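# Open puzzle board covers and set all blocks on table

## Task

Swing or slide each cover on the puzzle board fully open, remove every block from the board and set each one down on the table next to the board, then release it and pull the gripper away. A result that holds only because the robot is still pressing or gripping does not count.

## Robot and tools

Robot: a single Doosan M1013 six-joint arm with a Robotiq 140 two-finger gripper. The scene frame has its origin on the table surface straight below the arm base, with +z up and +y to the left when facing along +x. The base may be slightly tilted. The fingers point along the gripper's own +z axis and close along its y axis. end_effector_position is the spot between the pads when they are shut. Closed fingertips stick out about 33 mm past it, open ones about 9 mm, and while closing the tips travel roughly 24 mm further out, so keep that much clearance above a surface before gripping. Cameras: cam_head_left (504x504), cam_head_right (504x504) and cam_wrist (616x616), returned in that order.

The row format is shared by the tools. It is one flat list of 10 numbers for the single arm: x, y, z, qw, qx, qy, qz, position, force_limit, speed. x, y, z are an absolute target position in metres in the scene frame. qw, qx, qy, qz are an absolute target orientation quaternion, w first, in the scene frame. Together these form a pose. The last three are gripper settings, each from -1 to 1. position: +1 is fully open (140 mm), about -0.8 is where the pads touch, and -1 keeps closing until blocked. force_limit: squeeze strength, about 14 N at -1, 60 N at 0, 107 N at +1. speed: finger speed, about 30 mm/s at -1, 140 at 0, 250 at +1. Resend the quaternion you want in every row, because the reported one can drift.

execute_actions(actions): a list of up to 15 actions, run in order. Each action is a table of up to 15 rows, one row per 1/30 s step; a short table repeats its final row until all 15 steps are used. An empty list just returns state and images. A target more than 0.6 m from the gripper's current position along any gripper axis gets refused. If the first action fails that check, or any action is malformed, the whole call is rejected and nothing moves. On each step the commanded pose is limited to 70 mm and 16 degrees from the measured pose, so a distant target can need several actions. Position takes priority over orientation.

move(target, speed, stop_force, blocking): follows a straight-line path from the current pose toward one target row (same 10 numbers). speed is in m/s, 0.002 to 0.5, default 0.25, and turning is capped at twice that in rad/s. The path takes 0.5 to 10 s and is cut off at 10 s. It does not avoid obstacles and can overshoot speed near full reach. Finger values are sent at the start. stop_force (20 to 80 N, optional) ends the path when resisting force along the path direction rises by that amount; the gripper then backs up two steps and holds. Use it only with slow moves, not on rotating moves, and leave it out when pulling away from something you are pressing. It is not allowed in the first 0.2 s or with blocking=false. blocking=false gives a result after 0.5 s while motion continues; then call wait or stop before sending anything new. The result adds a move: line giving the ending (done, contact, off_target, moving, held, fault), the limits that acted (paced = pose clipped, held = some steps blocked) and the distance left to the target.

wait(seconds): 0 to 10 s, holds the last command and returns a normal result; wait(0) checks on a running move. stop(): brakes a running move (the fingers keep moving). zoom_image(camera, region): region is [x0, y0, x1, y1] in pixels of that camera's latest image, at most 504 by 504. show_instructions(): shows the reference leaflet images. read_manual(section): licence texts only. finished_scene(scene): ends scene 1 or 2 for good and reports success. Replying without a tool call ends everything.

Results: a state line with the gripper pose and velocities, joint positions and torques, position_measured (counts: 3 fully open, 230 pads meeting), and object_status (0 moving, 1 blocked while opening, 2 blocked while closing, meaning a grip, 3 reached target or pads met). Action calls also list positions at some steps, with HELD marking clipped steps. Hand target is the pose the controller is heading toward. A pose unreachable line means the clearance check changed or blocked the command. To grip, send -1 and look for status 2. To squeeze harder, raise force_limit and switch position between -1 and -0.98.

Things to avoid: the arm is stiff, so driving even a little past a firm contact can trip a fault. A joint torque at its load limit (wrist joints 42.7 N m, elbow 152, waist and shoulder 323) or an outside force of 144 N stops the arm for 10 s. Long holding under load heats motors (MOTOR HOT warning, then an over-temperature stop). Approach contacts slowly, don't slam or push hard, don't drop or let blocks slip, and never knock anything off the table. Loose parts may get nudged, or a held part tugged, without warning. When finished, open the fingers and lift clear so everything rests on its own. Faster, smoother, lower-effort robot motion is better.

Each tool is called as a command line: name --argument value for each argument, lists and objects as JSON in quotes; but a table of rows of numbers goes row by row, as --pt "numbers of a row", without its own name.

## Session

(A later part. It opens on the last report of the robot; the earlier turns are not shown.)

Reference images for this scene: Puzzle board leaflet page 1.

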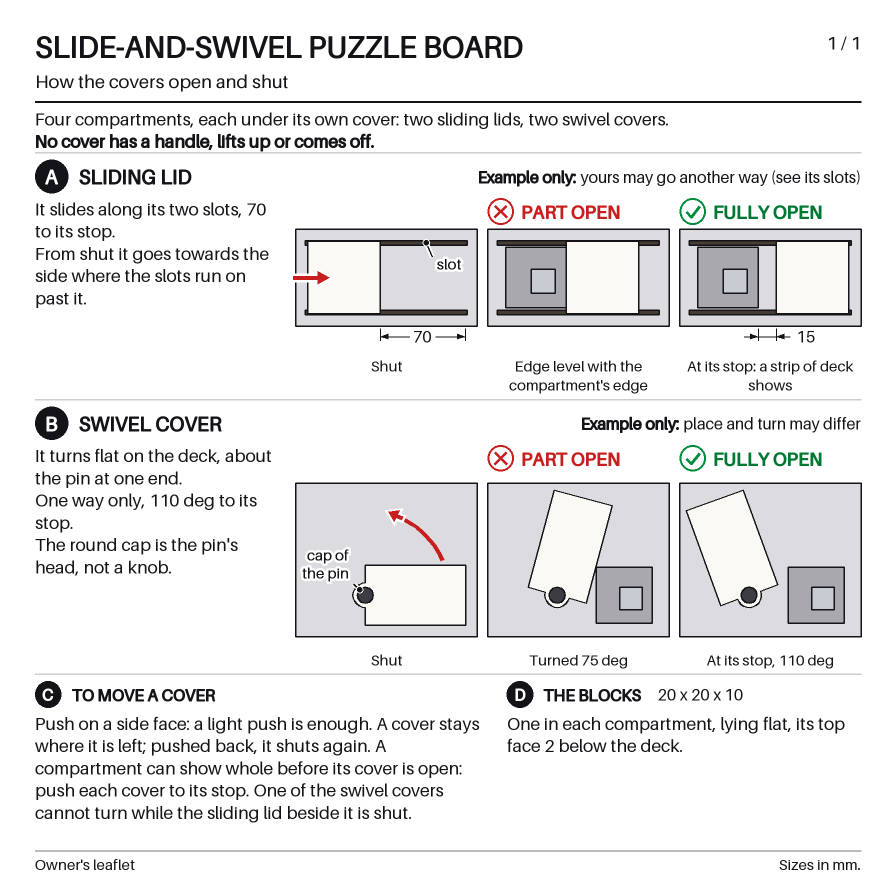

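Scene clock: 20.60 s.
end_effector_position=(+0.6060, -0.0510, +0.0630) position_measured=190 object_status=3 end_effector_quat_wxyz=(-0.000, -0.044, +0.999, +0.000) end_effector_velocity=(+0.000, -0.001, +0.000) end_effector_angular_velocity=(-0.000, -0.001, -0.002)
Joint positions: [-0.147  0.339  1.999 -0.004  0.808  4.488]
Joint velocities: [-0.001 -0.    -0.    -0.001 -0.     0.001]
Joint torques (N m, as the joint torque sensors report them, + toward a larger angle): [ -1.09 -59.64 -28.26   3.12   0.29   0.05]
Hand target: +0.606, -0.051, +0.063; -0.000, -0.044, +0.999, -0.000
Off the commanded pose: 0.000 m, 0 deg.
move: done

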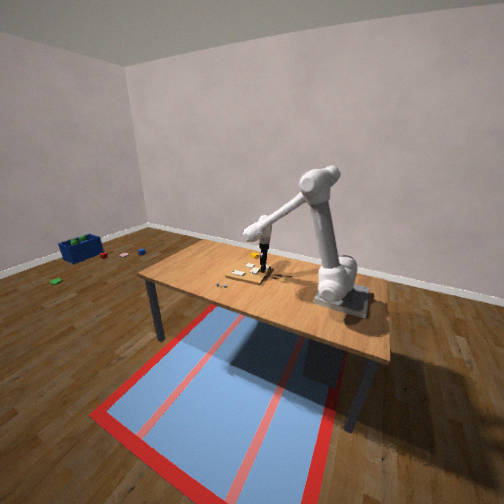

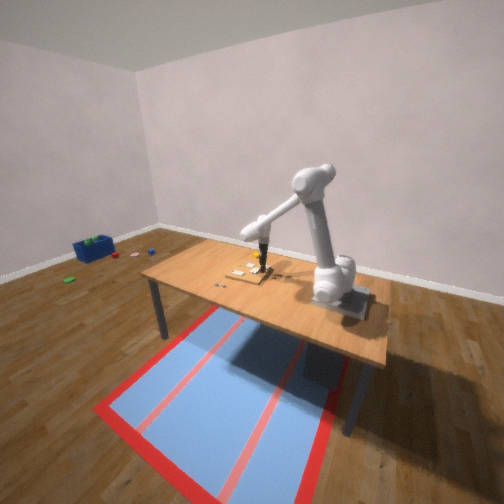

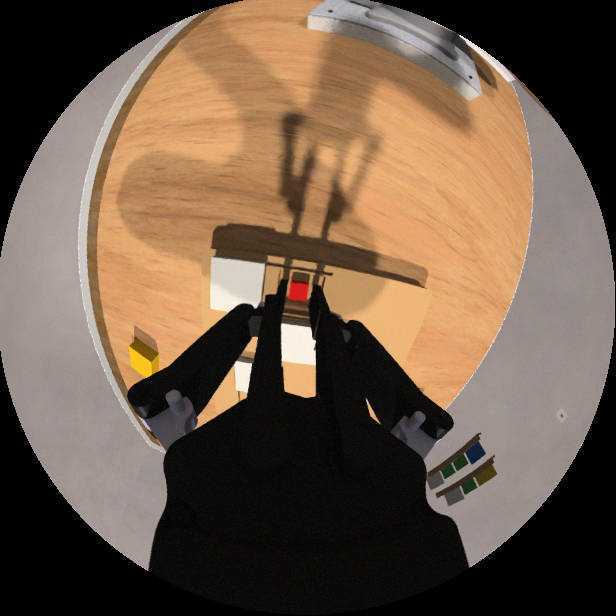

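move --target '[0.606,-0.051,0.0465,0,-0.044,0.999,0,-0.48,0,0]' --speed 0.008 --stop_force 20

move --target '[0.606,-0.051,0.0465,0,-0.044,0.999,0,-1,0,-0.5]' --speed 0.008 --stop_force 20

move --target '[0.606,-0.051,0.09,0,-0.044,0.999,0,-1,0,-0.5]' --speed 0.08

move --target '[0.48,-0.08,0.08,0,-0.044,0.999,0,-1,0,-0.5]'

move --target '[0.48,-0.08,0.0355,0,-0.044,0.999,0,-1,0,-0.5]' --speed 0.04

move --target '[0.48,-0.08,0.0355,0,-0.044,0.999,0,-0.4,0,0]'

move --target '[0.48,-0.08,0.09,0,-0.044,0.999,0,-0.4,0,0]'

move --target '[0.75,-0.02,0.08,0,-0.044,0.999,0,-1,0,0]'

zoom_image --camera "cam_wrist" --region '[180,130,430,380]'

Scene clock: 23.40 s.
end_effector_position=(+0.6060, -0.0510, +0.0465) position_measured=190 object_status=3 end_effector_quat_wxyz=(-0.000, -0.044, +0.999, -0.000) end_effector_velocity=(-0.001, +0.000, -0.000) end_effector_angular_velocity=(+0.000, +0.001, -0.002)
Joint positions: [-0.147  0.36   2.009 -0.004  0.777  4.488]
Joint velocities: [-0.    -0.     0.001  0.     0.     0.002]
Joint torques (N m, as the joint torque sensors report them, + toward a larger angle): [ -0.62 -63.13 -27.6    2.93   0.31  -0.04]
Hand target: +0.606, -0.051, +0.046; -0.000, -0.044, +0.999, -0.000
Off the commanded pose: 0.000 m, 0 deg.
move: done

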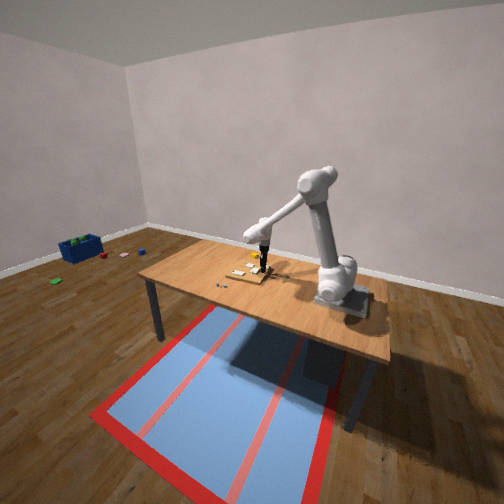

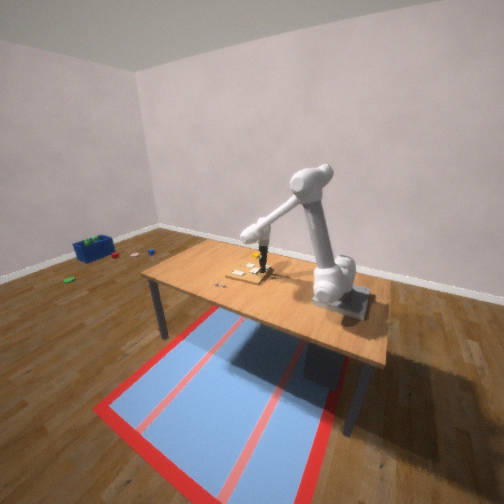

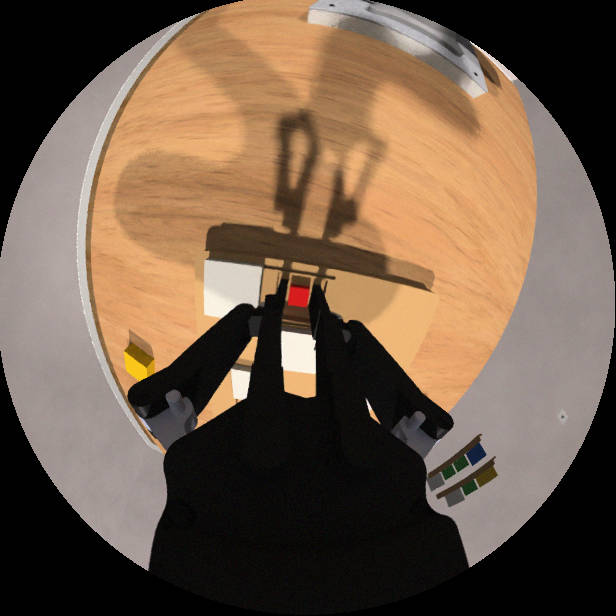

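Scene clock: 24.10 s.
end_effector_position=(+0.6060, -0.0510, +0.0465) position_measured=206 object_status=2 end_effector_quat_wxyz=(-0.000, -0.044, +0.999, -0.000) end_effector_velocity=(-0.001, -0.000, -0.000) end_effector_angular_velocity=(-0.000, +0.001, -0.001)
Joint positions: [-0.147  0.36   2.009 -0.004  0.777  4.488]
Joint velocities: [-0.     0.     0.001 -0.    -0.     0.001]
Joint torques (N m, as the joint torque sensors report them, + toward a larger angle): [ -1.55 -54.39 -23.93   3.08  -0.44   0.02]
Hand target: +0.606, -0.051, +0.046; +0.000, -0.044, +0.999, -0.000
Off the commanded pose: 0.000 m, 0 deg.
move: done

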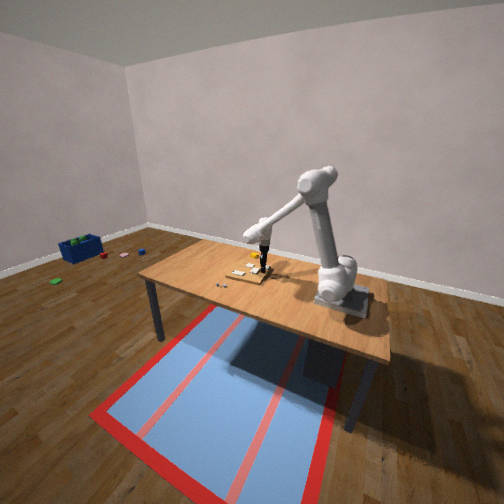

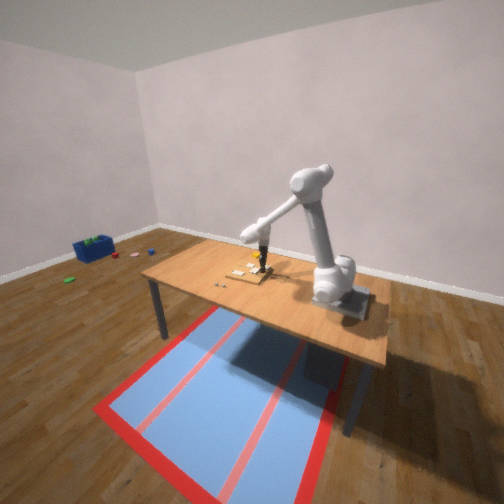

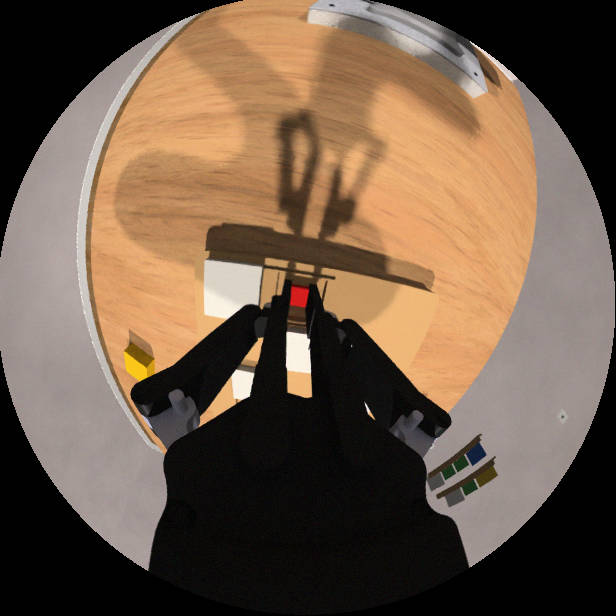

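Scene clock: 24.93 s.
end_effector_position=(+0.6060, -0.0510, +0.0900) position_measured=206 object_status=2 end_effector_quat_wxyz=(+0.000, -0.044, +0.999, +0.000) end_effector_velocity=(+0.000, +0.001, +0.000) end_effector_angular_velocity=(+0.000, -0.000, +0.002)
Joint positions: [-0.147  0.307  1.981 -0.003  0.858  4.488]
Joint velocities: [ 0.002 -0.    -0.     0.    -0.    -0.001]
Joint torques (N m, as the joint torque sensors report them, + toward a larger angle): [ -4.37 -60.05 -28.76   3.36   0.35   0.26]
Hand target: +0.606, -0.051, +0.090; +0.000, -0.044, +0.999, +0.000
Off the commanded pose: 0.000 m, 0 deg.
move: done

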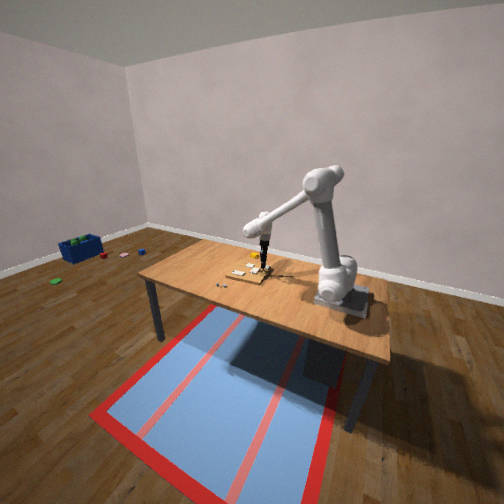

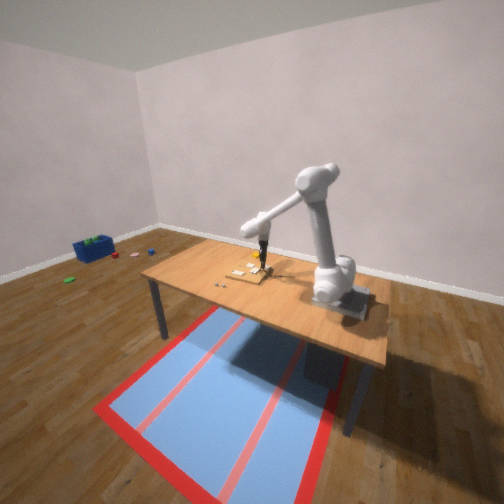

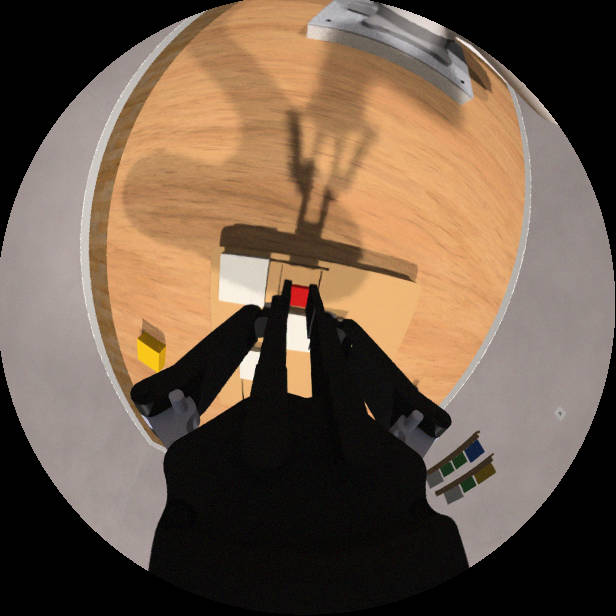

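Scene clock: 25.80 s.
end_effector_position=(+0.4801, -0.0801, +0.0801) position_measured=206 object_status=2 end_effector_quat_wxyz=(+0.000, -0.044, +0.999, +0.000) end_effector_velocity=(-0.001, +0.000, -0.000) end_effector_angular_velocity=(+0.001, +0.001, -0.002)
Joint positions: [-0.242  0.153  2.21  -0.004  0.782  4.393]
Joint velocities: [-0.    -0.001  0.001  0.001  0.     0.001]
Joint torques (N m, as the joint torque sensors report them, + toward a larger angle): [ -3.57 -41.82 -27.15   3.12   0.2    0.25]
Hand target: +0.480, -0.080, +0.080; +0.000, -0.044, +0.999, +0.000
Off the commanded pose: 0.000 m, 0 deg.
move: done

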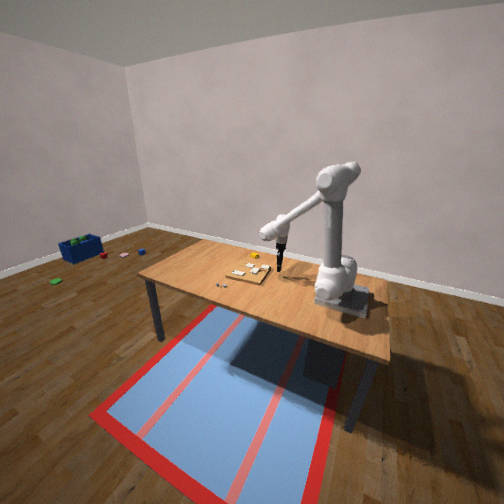

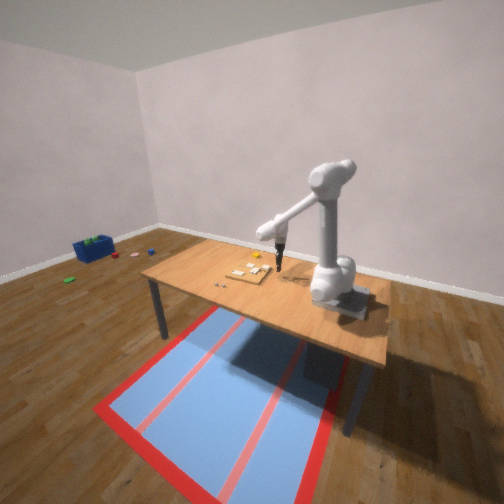

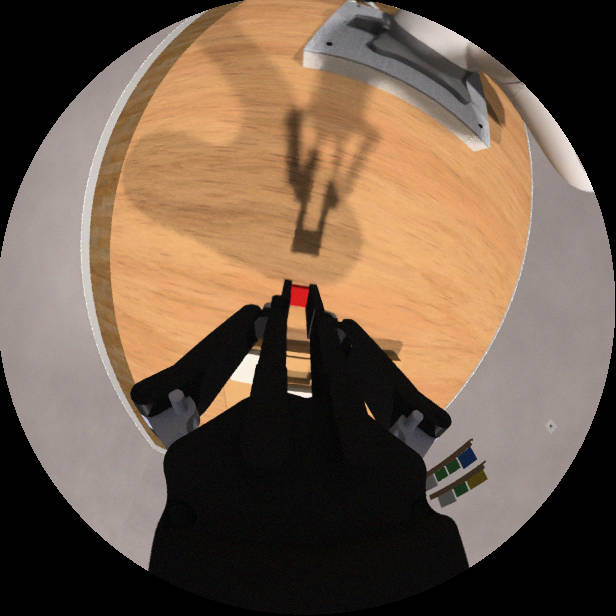

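Scene clock: 27.13 s.
end_effector_position=(+0.4798, -0.0800, +0.0354) position_measured=206 object_status=2 end_effector_quat_wxyz=(-0.000, -0.044, +0.999, +0.000) end_effector_velocity=(+0.001, -0.001, +0.000) end_effector_angular_velocity=(-0.001, -0.002, -0.003)
Joint positions: [-0.242  0.221  2.242 -0.005  0.683  4.394]
Joint velocities: [-0.001 -0.    -0.001 -0.    -0.001  0.002]
Joint torques (N m, as the joint torque sensors report them, + toward a larger angle): [  2.37 -50.43 -36.67   4.    -4.88  -0.13]
Hand target: +0.480, -0.080, +0.035; -0.000, -0.044, +0.999, -0.000
Off the commanded pose: 0.000 m, 0 deg.
move: done

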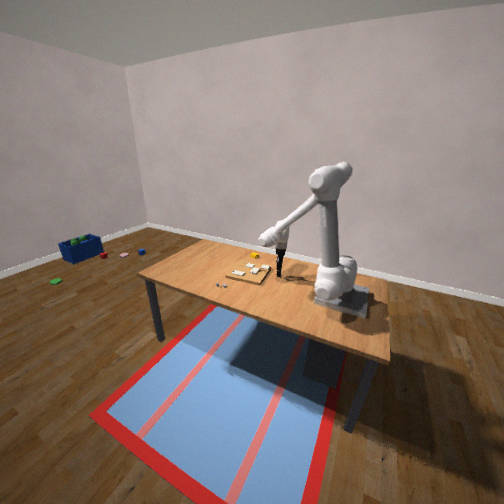

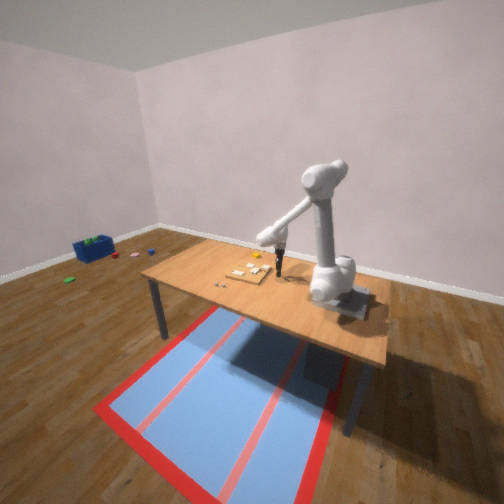

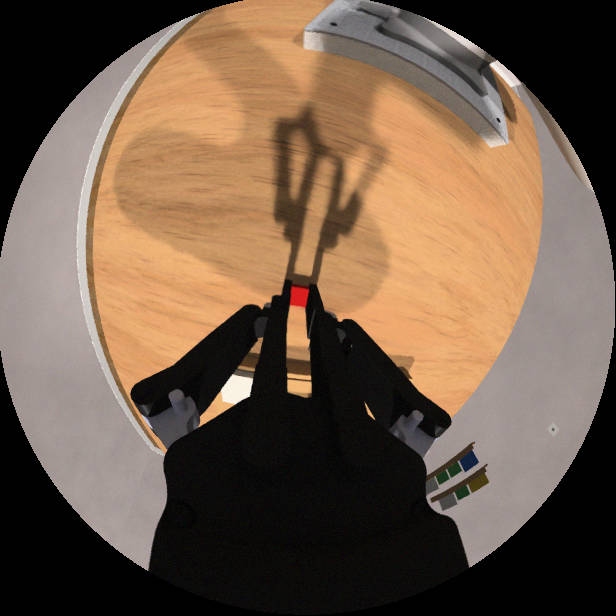

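Scene clock: 27.83 s.
end_effector_position=(+0.4800, -0.0800, +0.0355) position_measured=179 object_status=3 end_effector_quat_wxyz=(-0.000, -0.044, +0.999, -0.000) end_effector_velocity=(-0.000, -0.000, -0.000) end_effector_angular_velocity=(+0.000, +0.000, -0.002)
Joint positions: [-0.242  0.221  2.242 -0.005  0.683  4.394]
Joint velocities: [-0.001  0.    -0.     0.     0.     0.001]
Joint torques (N m, as the joint torque sensors report them, + toward a larger angle): [ -2.37 -46.42 -23.98   2.93   0.2   -0.09]
Hand target: +0.480, -0.080, +0.035; -0.000, -0.044, +0.999, -0.000
Off the commanded pose: 0.000 m, 0 deg.
move: done

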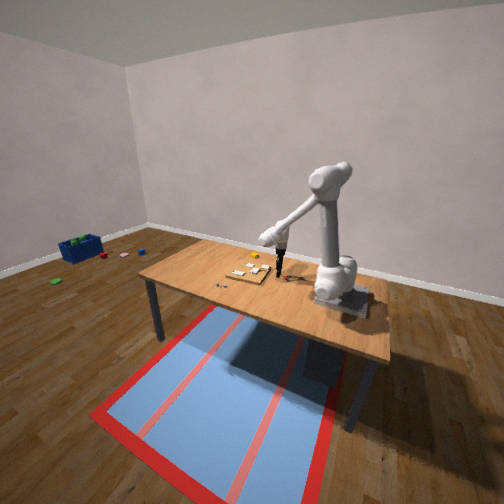

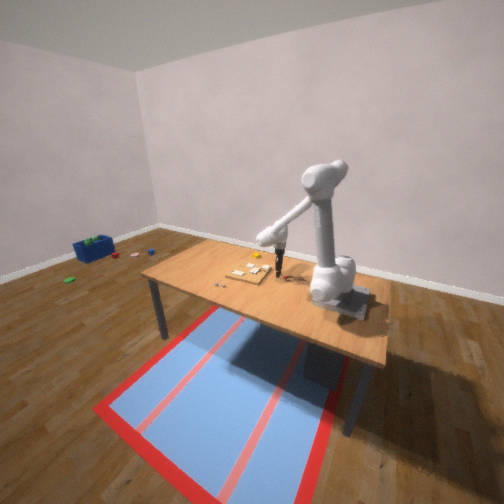

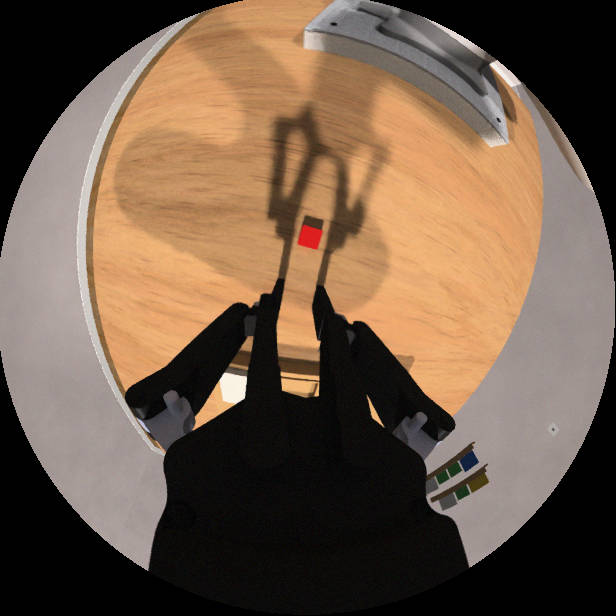

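Scene clock: 28.53 s.
end_effector_position=(+0.4800, -0.0800, +0.0900) position_measured=179 object_status=3 end_effector_quat_wxyz=(-0.000, -0.044, +0.999, +0.000) end_effector_velocity=(-0.000, -0.000, +0.000) end_effector_angular_velocity=(+0.000, +0.000, -0.002)
Joint positions: [-0.242  0.139  2.203 -0.004  0.803  4.393]
Joint velocities: [-0.001 -0.001  0.    -0.     0.001  0.002]
Joint torques (N m, as the joint torque sensors report them, + toward a larger angle): [ -0.63 -41.65 -27.99   3.14   0.23   0.05]
Hand target: +0.480, -0.080, +0.090; +0.000, -0.044, +0.999, +0.000
Off the commanded pose: 0.000 m, 0 deg.
move: done

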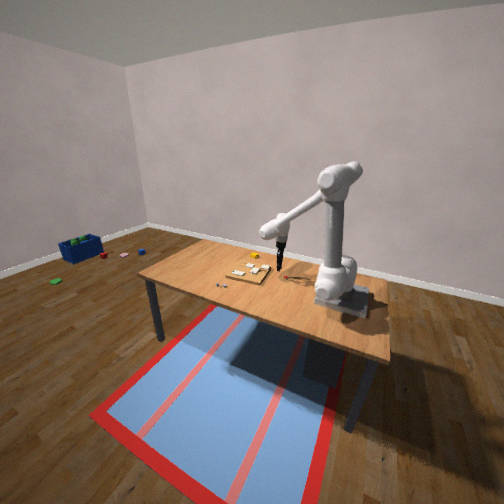

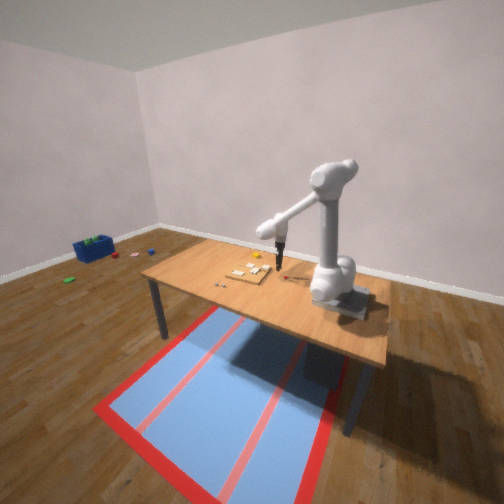

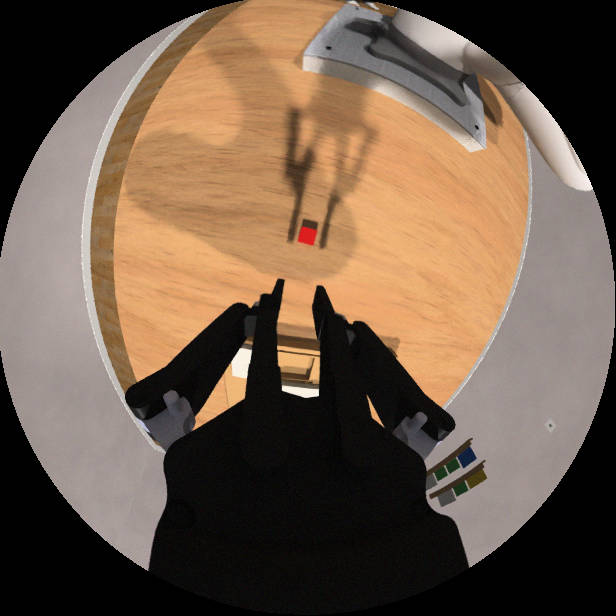

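Scene clock: 30.00 s.
end_effector_position=(+0.7499, -0.0197, +0.0798) position_measured=233 object_status=3 end_effector_quat_wxyz=(-0.000, -0.044, +0.999, +0.000) end_effector_velocity=(+0.001, -0.000, +0.001) end_effector_angular_velocity=(-0.002, -0.001, +0.002)
Joint positions: [-0.079  0.505  1.698 -0.003  0.944  4.555]
Joint velocities: [ 0.001  0.001 -0.002 -0.003  0.001  0.001]
Joint torques (N m, as the joint torque sensors report them, + toward a larger angle): [ -0.11 -78.48 -32.67   3.75   0.14   0.07]
Hand target: +0.750, -0.020, +0.080; -0.000, -0.044, +0.999, -0.000
Off the commanded pose: 0.000 m, 0 deg.
move: done

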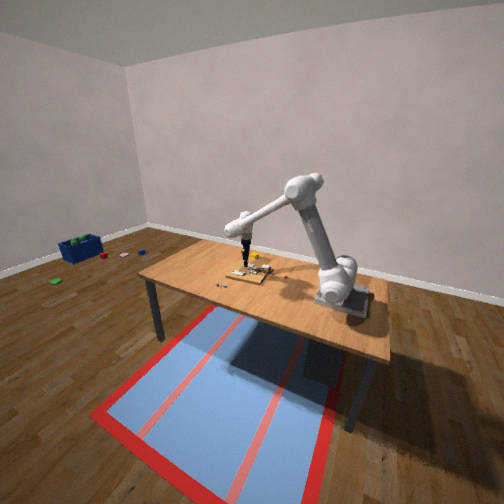

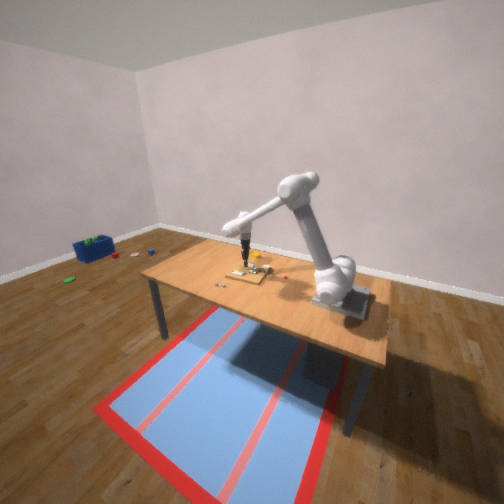

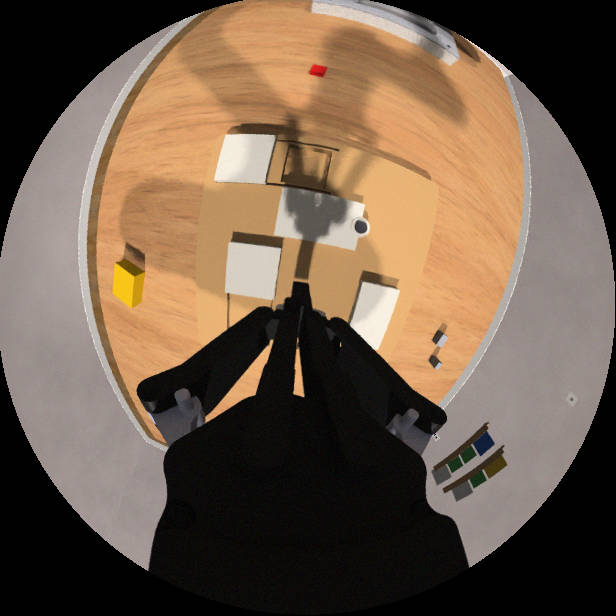

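Region (180, 130, 430, 380) of cam_wrist's 616x616 image, scaled by 2.016, with more detail than that image has.

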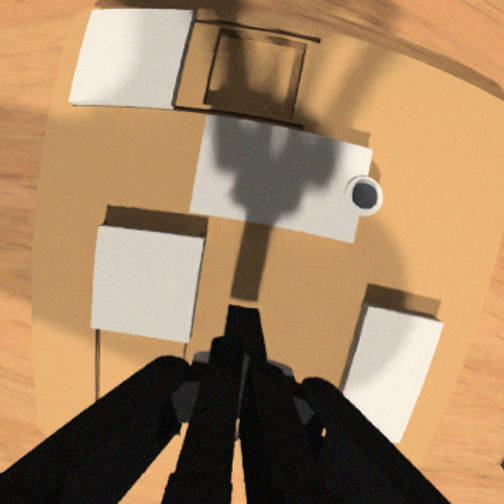

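move --target '[0.72,-0.033,0.0595,0,-0.044,0.999,0,-1,0,0]' --speed 0.05

move --target '[0.69,-0.043,0.0595,0,-0.044,0.999,0,-1,0,0]' --speed 0.03

Scene clock: 32.07 s.
end_effector_position=(+0.7200, -0.0330, +0.0595) position_measured=233 object_status=3 end_effector_quat_wxyz=(+0.000, -0.044, +0.999, -0.000) end_effector_velocity=(+0.000, -0.001, +0.000) end_effector_angular_velocity=(-0.000, -0.000, -0.000)
Joint positions: [-0.101  0.487  1.773 -0.003  0.886  4.534]
Joint velocities: [-0.001  0.    -0.    -0.    -0.    -0.   ]
Joint torques (N m, as the joint torque sensors report them, + toward a larger angle): [ -1.86 -74.34 -29.74   3.56  -0.04   0.03]
Hand target: +0.720, -0.033, +0.060; +0.000, -0.044, +0.999, +0.000
Off the commanded pose: 0.000 m, 0 deg.
move: done

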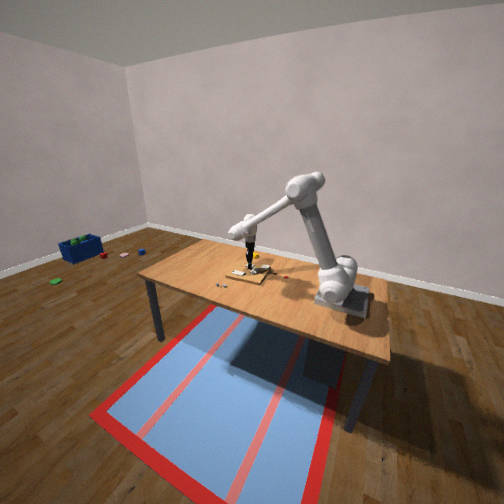

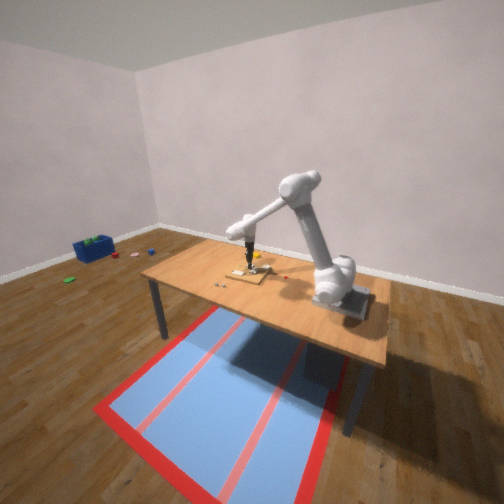

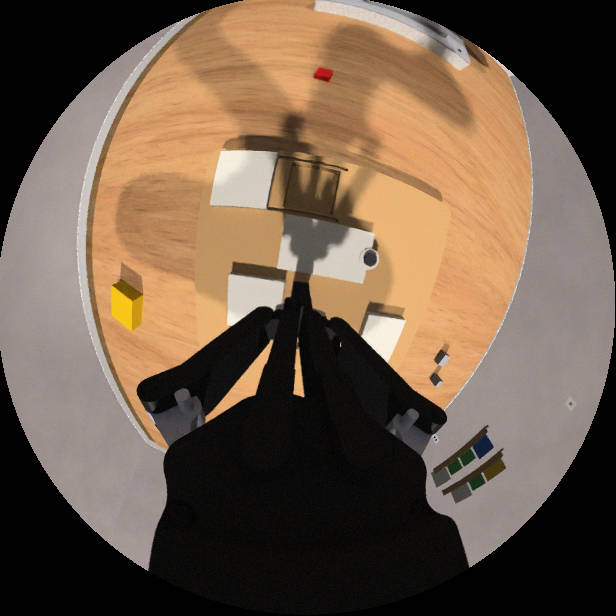

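Scene clock: 33.33 s.
end_effector_position=(+0.6900, -0.0430, +0.0595) position_measured=233 object_status=3 end_effector_quat_wxyz=(+0.000, -0.044, +0.999, -0.000) end_effector_velocity=(-0.002, +0.001, -0.001) end_effector_angular_velocity=(+0.000, +0.002, +0.003)
Joint positions: [-0.119  0.449  1.835 -0.003  0.862  4.516]
Joint velocities: [ 0.002 -0.     0.002  0.    -0.    -0.001]
Joint torques (N m, as the joint torque sensors report them, + toward a larger angle): [ -2.24 -72.42 -29.91   3.33   0.09   0.4 ]
Hand target: +0.690, -0.043, +0.060; +0.000, -0.044, +0.999, +0.000
Off the commanded pose: 0.000 m, 0 deg.
move: done

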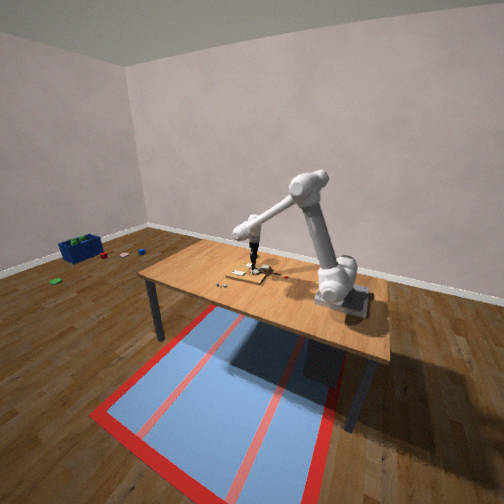

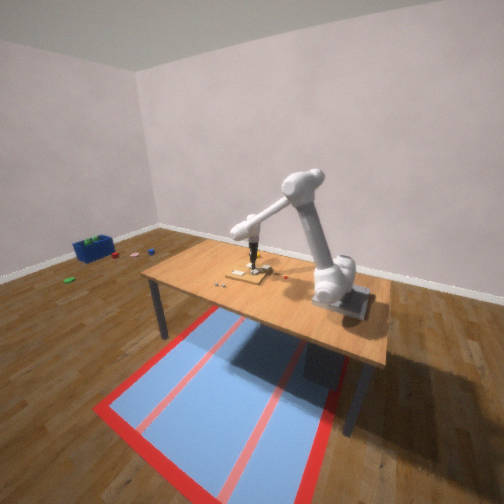

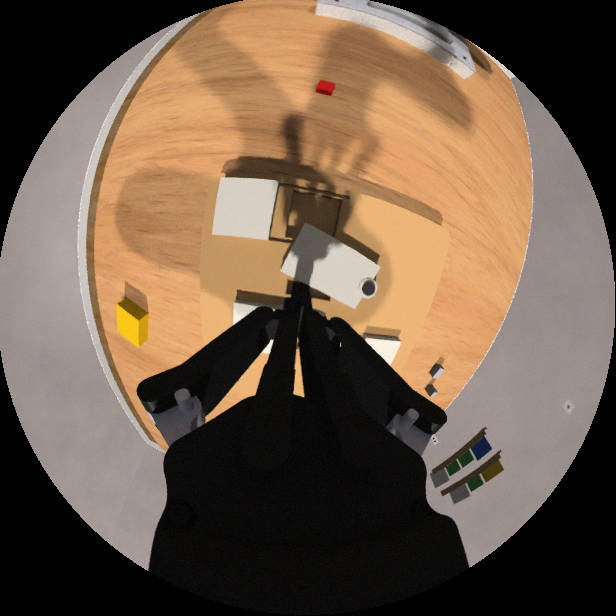

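move --target '[0.651,-0.055,0.0595,0,-0.044,0.999,0,-1,0,0]' --speed 0.03

move --target '[0.604,-0.030,0.0595,0,-0.044,0.999,0,-1,0,0]' --speed 0.03

move --target '[0.583,0.009,0.0595,0,-0.044,0.999,0,-1,0,0]' --speed 0.02

Scene clock: 35.17 s.
end_effector_position=(+0.6510, -0.0550, +0.0595) position_measured=233 object_status=3 end_effector_quat_wxyz=(+0.000, -0.044, +0.999, -0.000) end_effector_velocity=(+0.000, -0.001, +0.000) end_effector_angular_velocity=(-0.000, -0.001, +0.000)
Joint positions: [-0.144  0.401  1.912 -0.004  0.833  4.491]
Joint velocities: [-0.001  0.    -0.     0.    -0.001 -0.001]
Joint torques (N m, as the joint torque sensors report them, + toward a larger angle): [ -2.12 -67.55 -28.58   3.22   0.11   0.04]
Hand target: +0.651, -0.055, +0.060; +0.000, -0.044, +0.999, +0.000
Off the commanded pose: 0.000 m, 0 deg.
move: done

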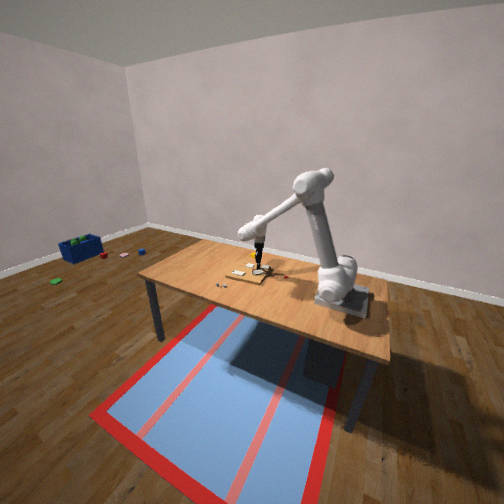

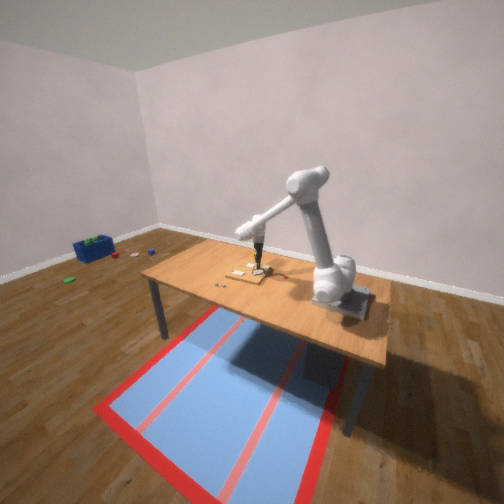

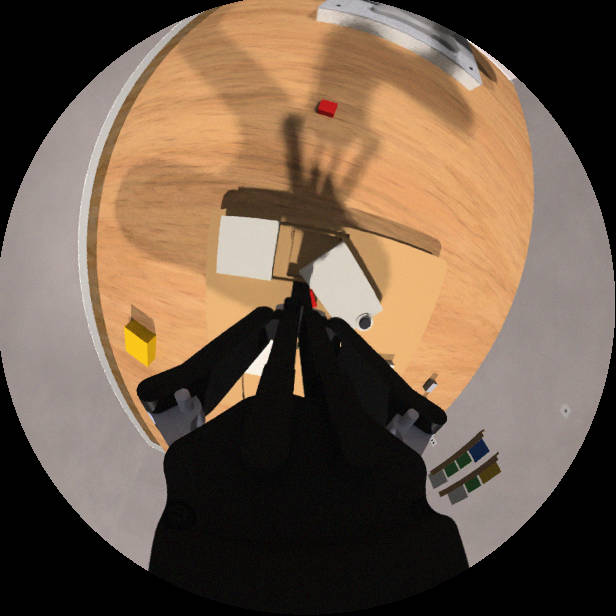

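Scene clock: 37.17 s.
end_effector_position=(+0.6040, -0.0300, +0.0595) position_measured=233 object_status=3 end_effector_quat_wxyz=(-0.000, -0.044, +0.999, -0.000) end_effector_velocity=(+0.000, -0.000, +0.000) end_effector_angular_velocity=(-0.000, +0.000, +0.000)
Joint positions: [-0.113  0.339  2.008 -0.004  0.799  4.522]
Joint velocities: [-0.  0. -0. -0.  0. -0.]
Joint torques (N m, as the joint torque sensors report them, + toward a larger angle): [ -1.91 -60.46 -27.81   3.13   0.15  -0.11]
Hand target: +0.604, -0.030, +0.060; -0.000, -0.044, +0.999, -0.000
Off the commanded pose: 0.000 m, 0 deg.
move: done

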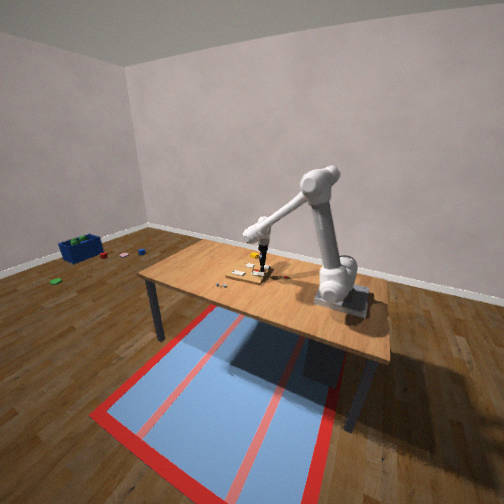

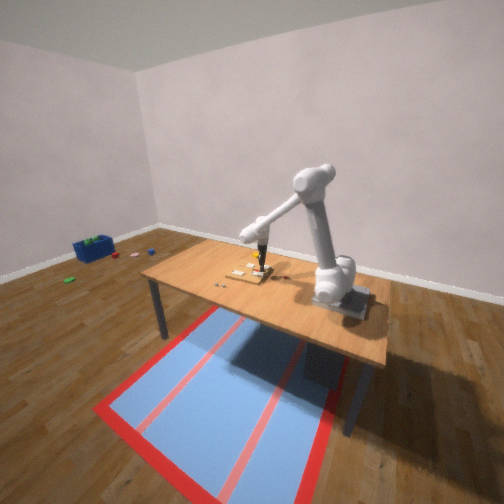

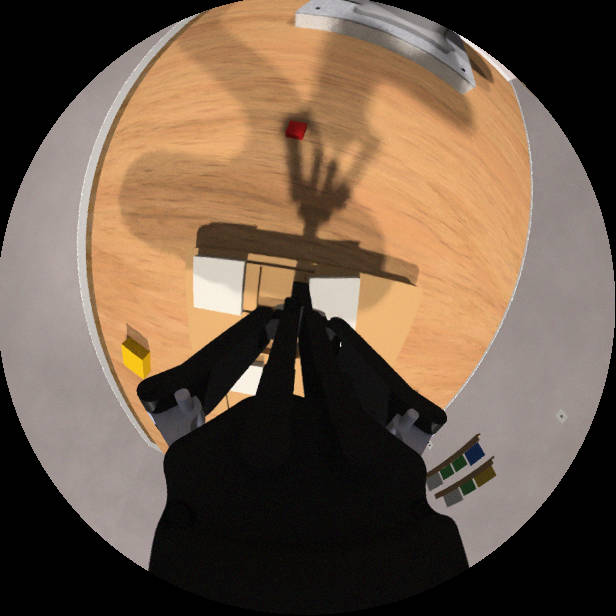

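Scene clock: 39.60 s.
end_effector_position=(+0.5830, +0.0090, +0.0595) position_measured=233 object_status=3 end_effector_quat_wxyz=(-0.000, -0.044, +0.999, -0.000) end_effector_velocity=(+0.000, -0.000, +0.000) end_effector_angular_velocity=(-0.000, -0.000, +0.000)
Joint positions: [-0.051  0.311  2.049 -0.003  0.786  4.584]
Joint velocities: [-0. -0. -0. -0.  0. -0.]
Joint torques (N m, as the joint torque sensors report them, + toward a larger angle): [  1.29 -59.31 -26.39   4.47   0.81   0.12]
Hand target: +0.583, +0.009, +0.060; -0.000, -0.044, +0.999, -0.000
Off the commanded pose: 0.000 m, 0 deg.
move: done

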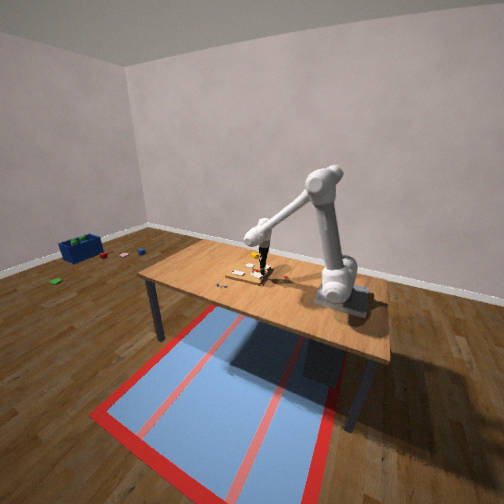

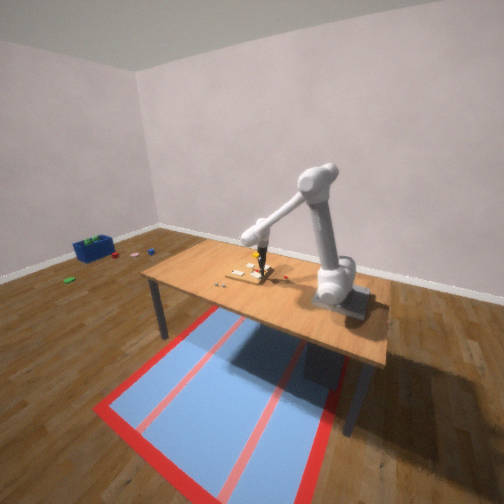

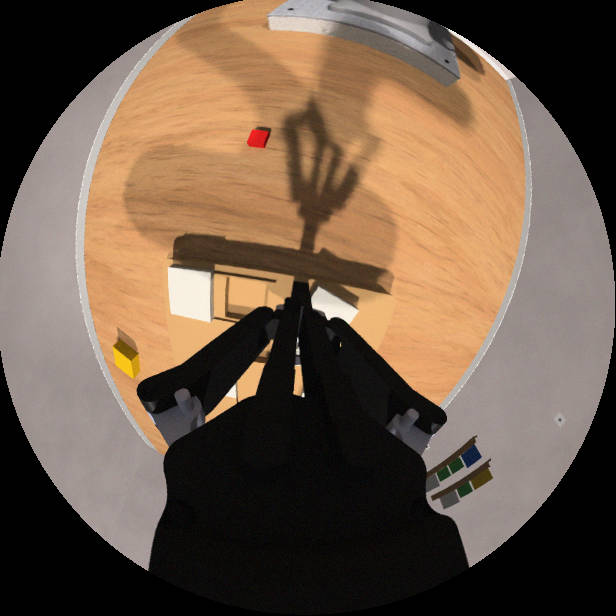

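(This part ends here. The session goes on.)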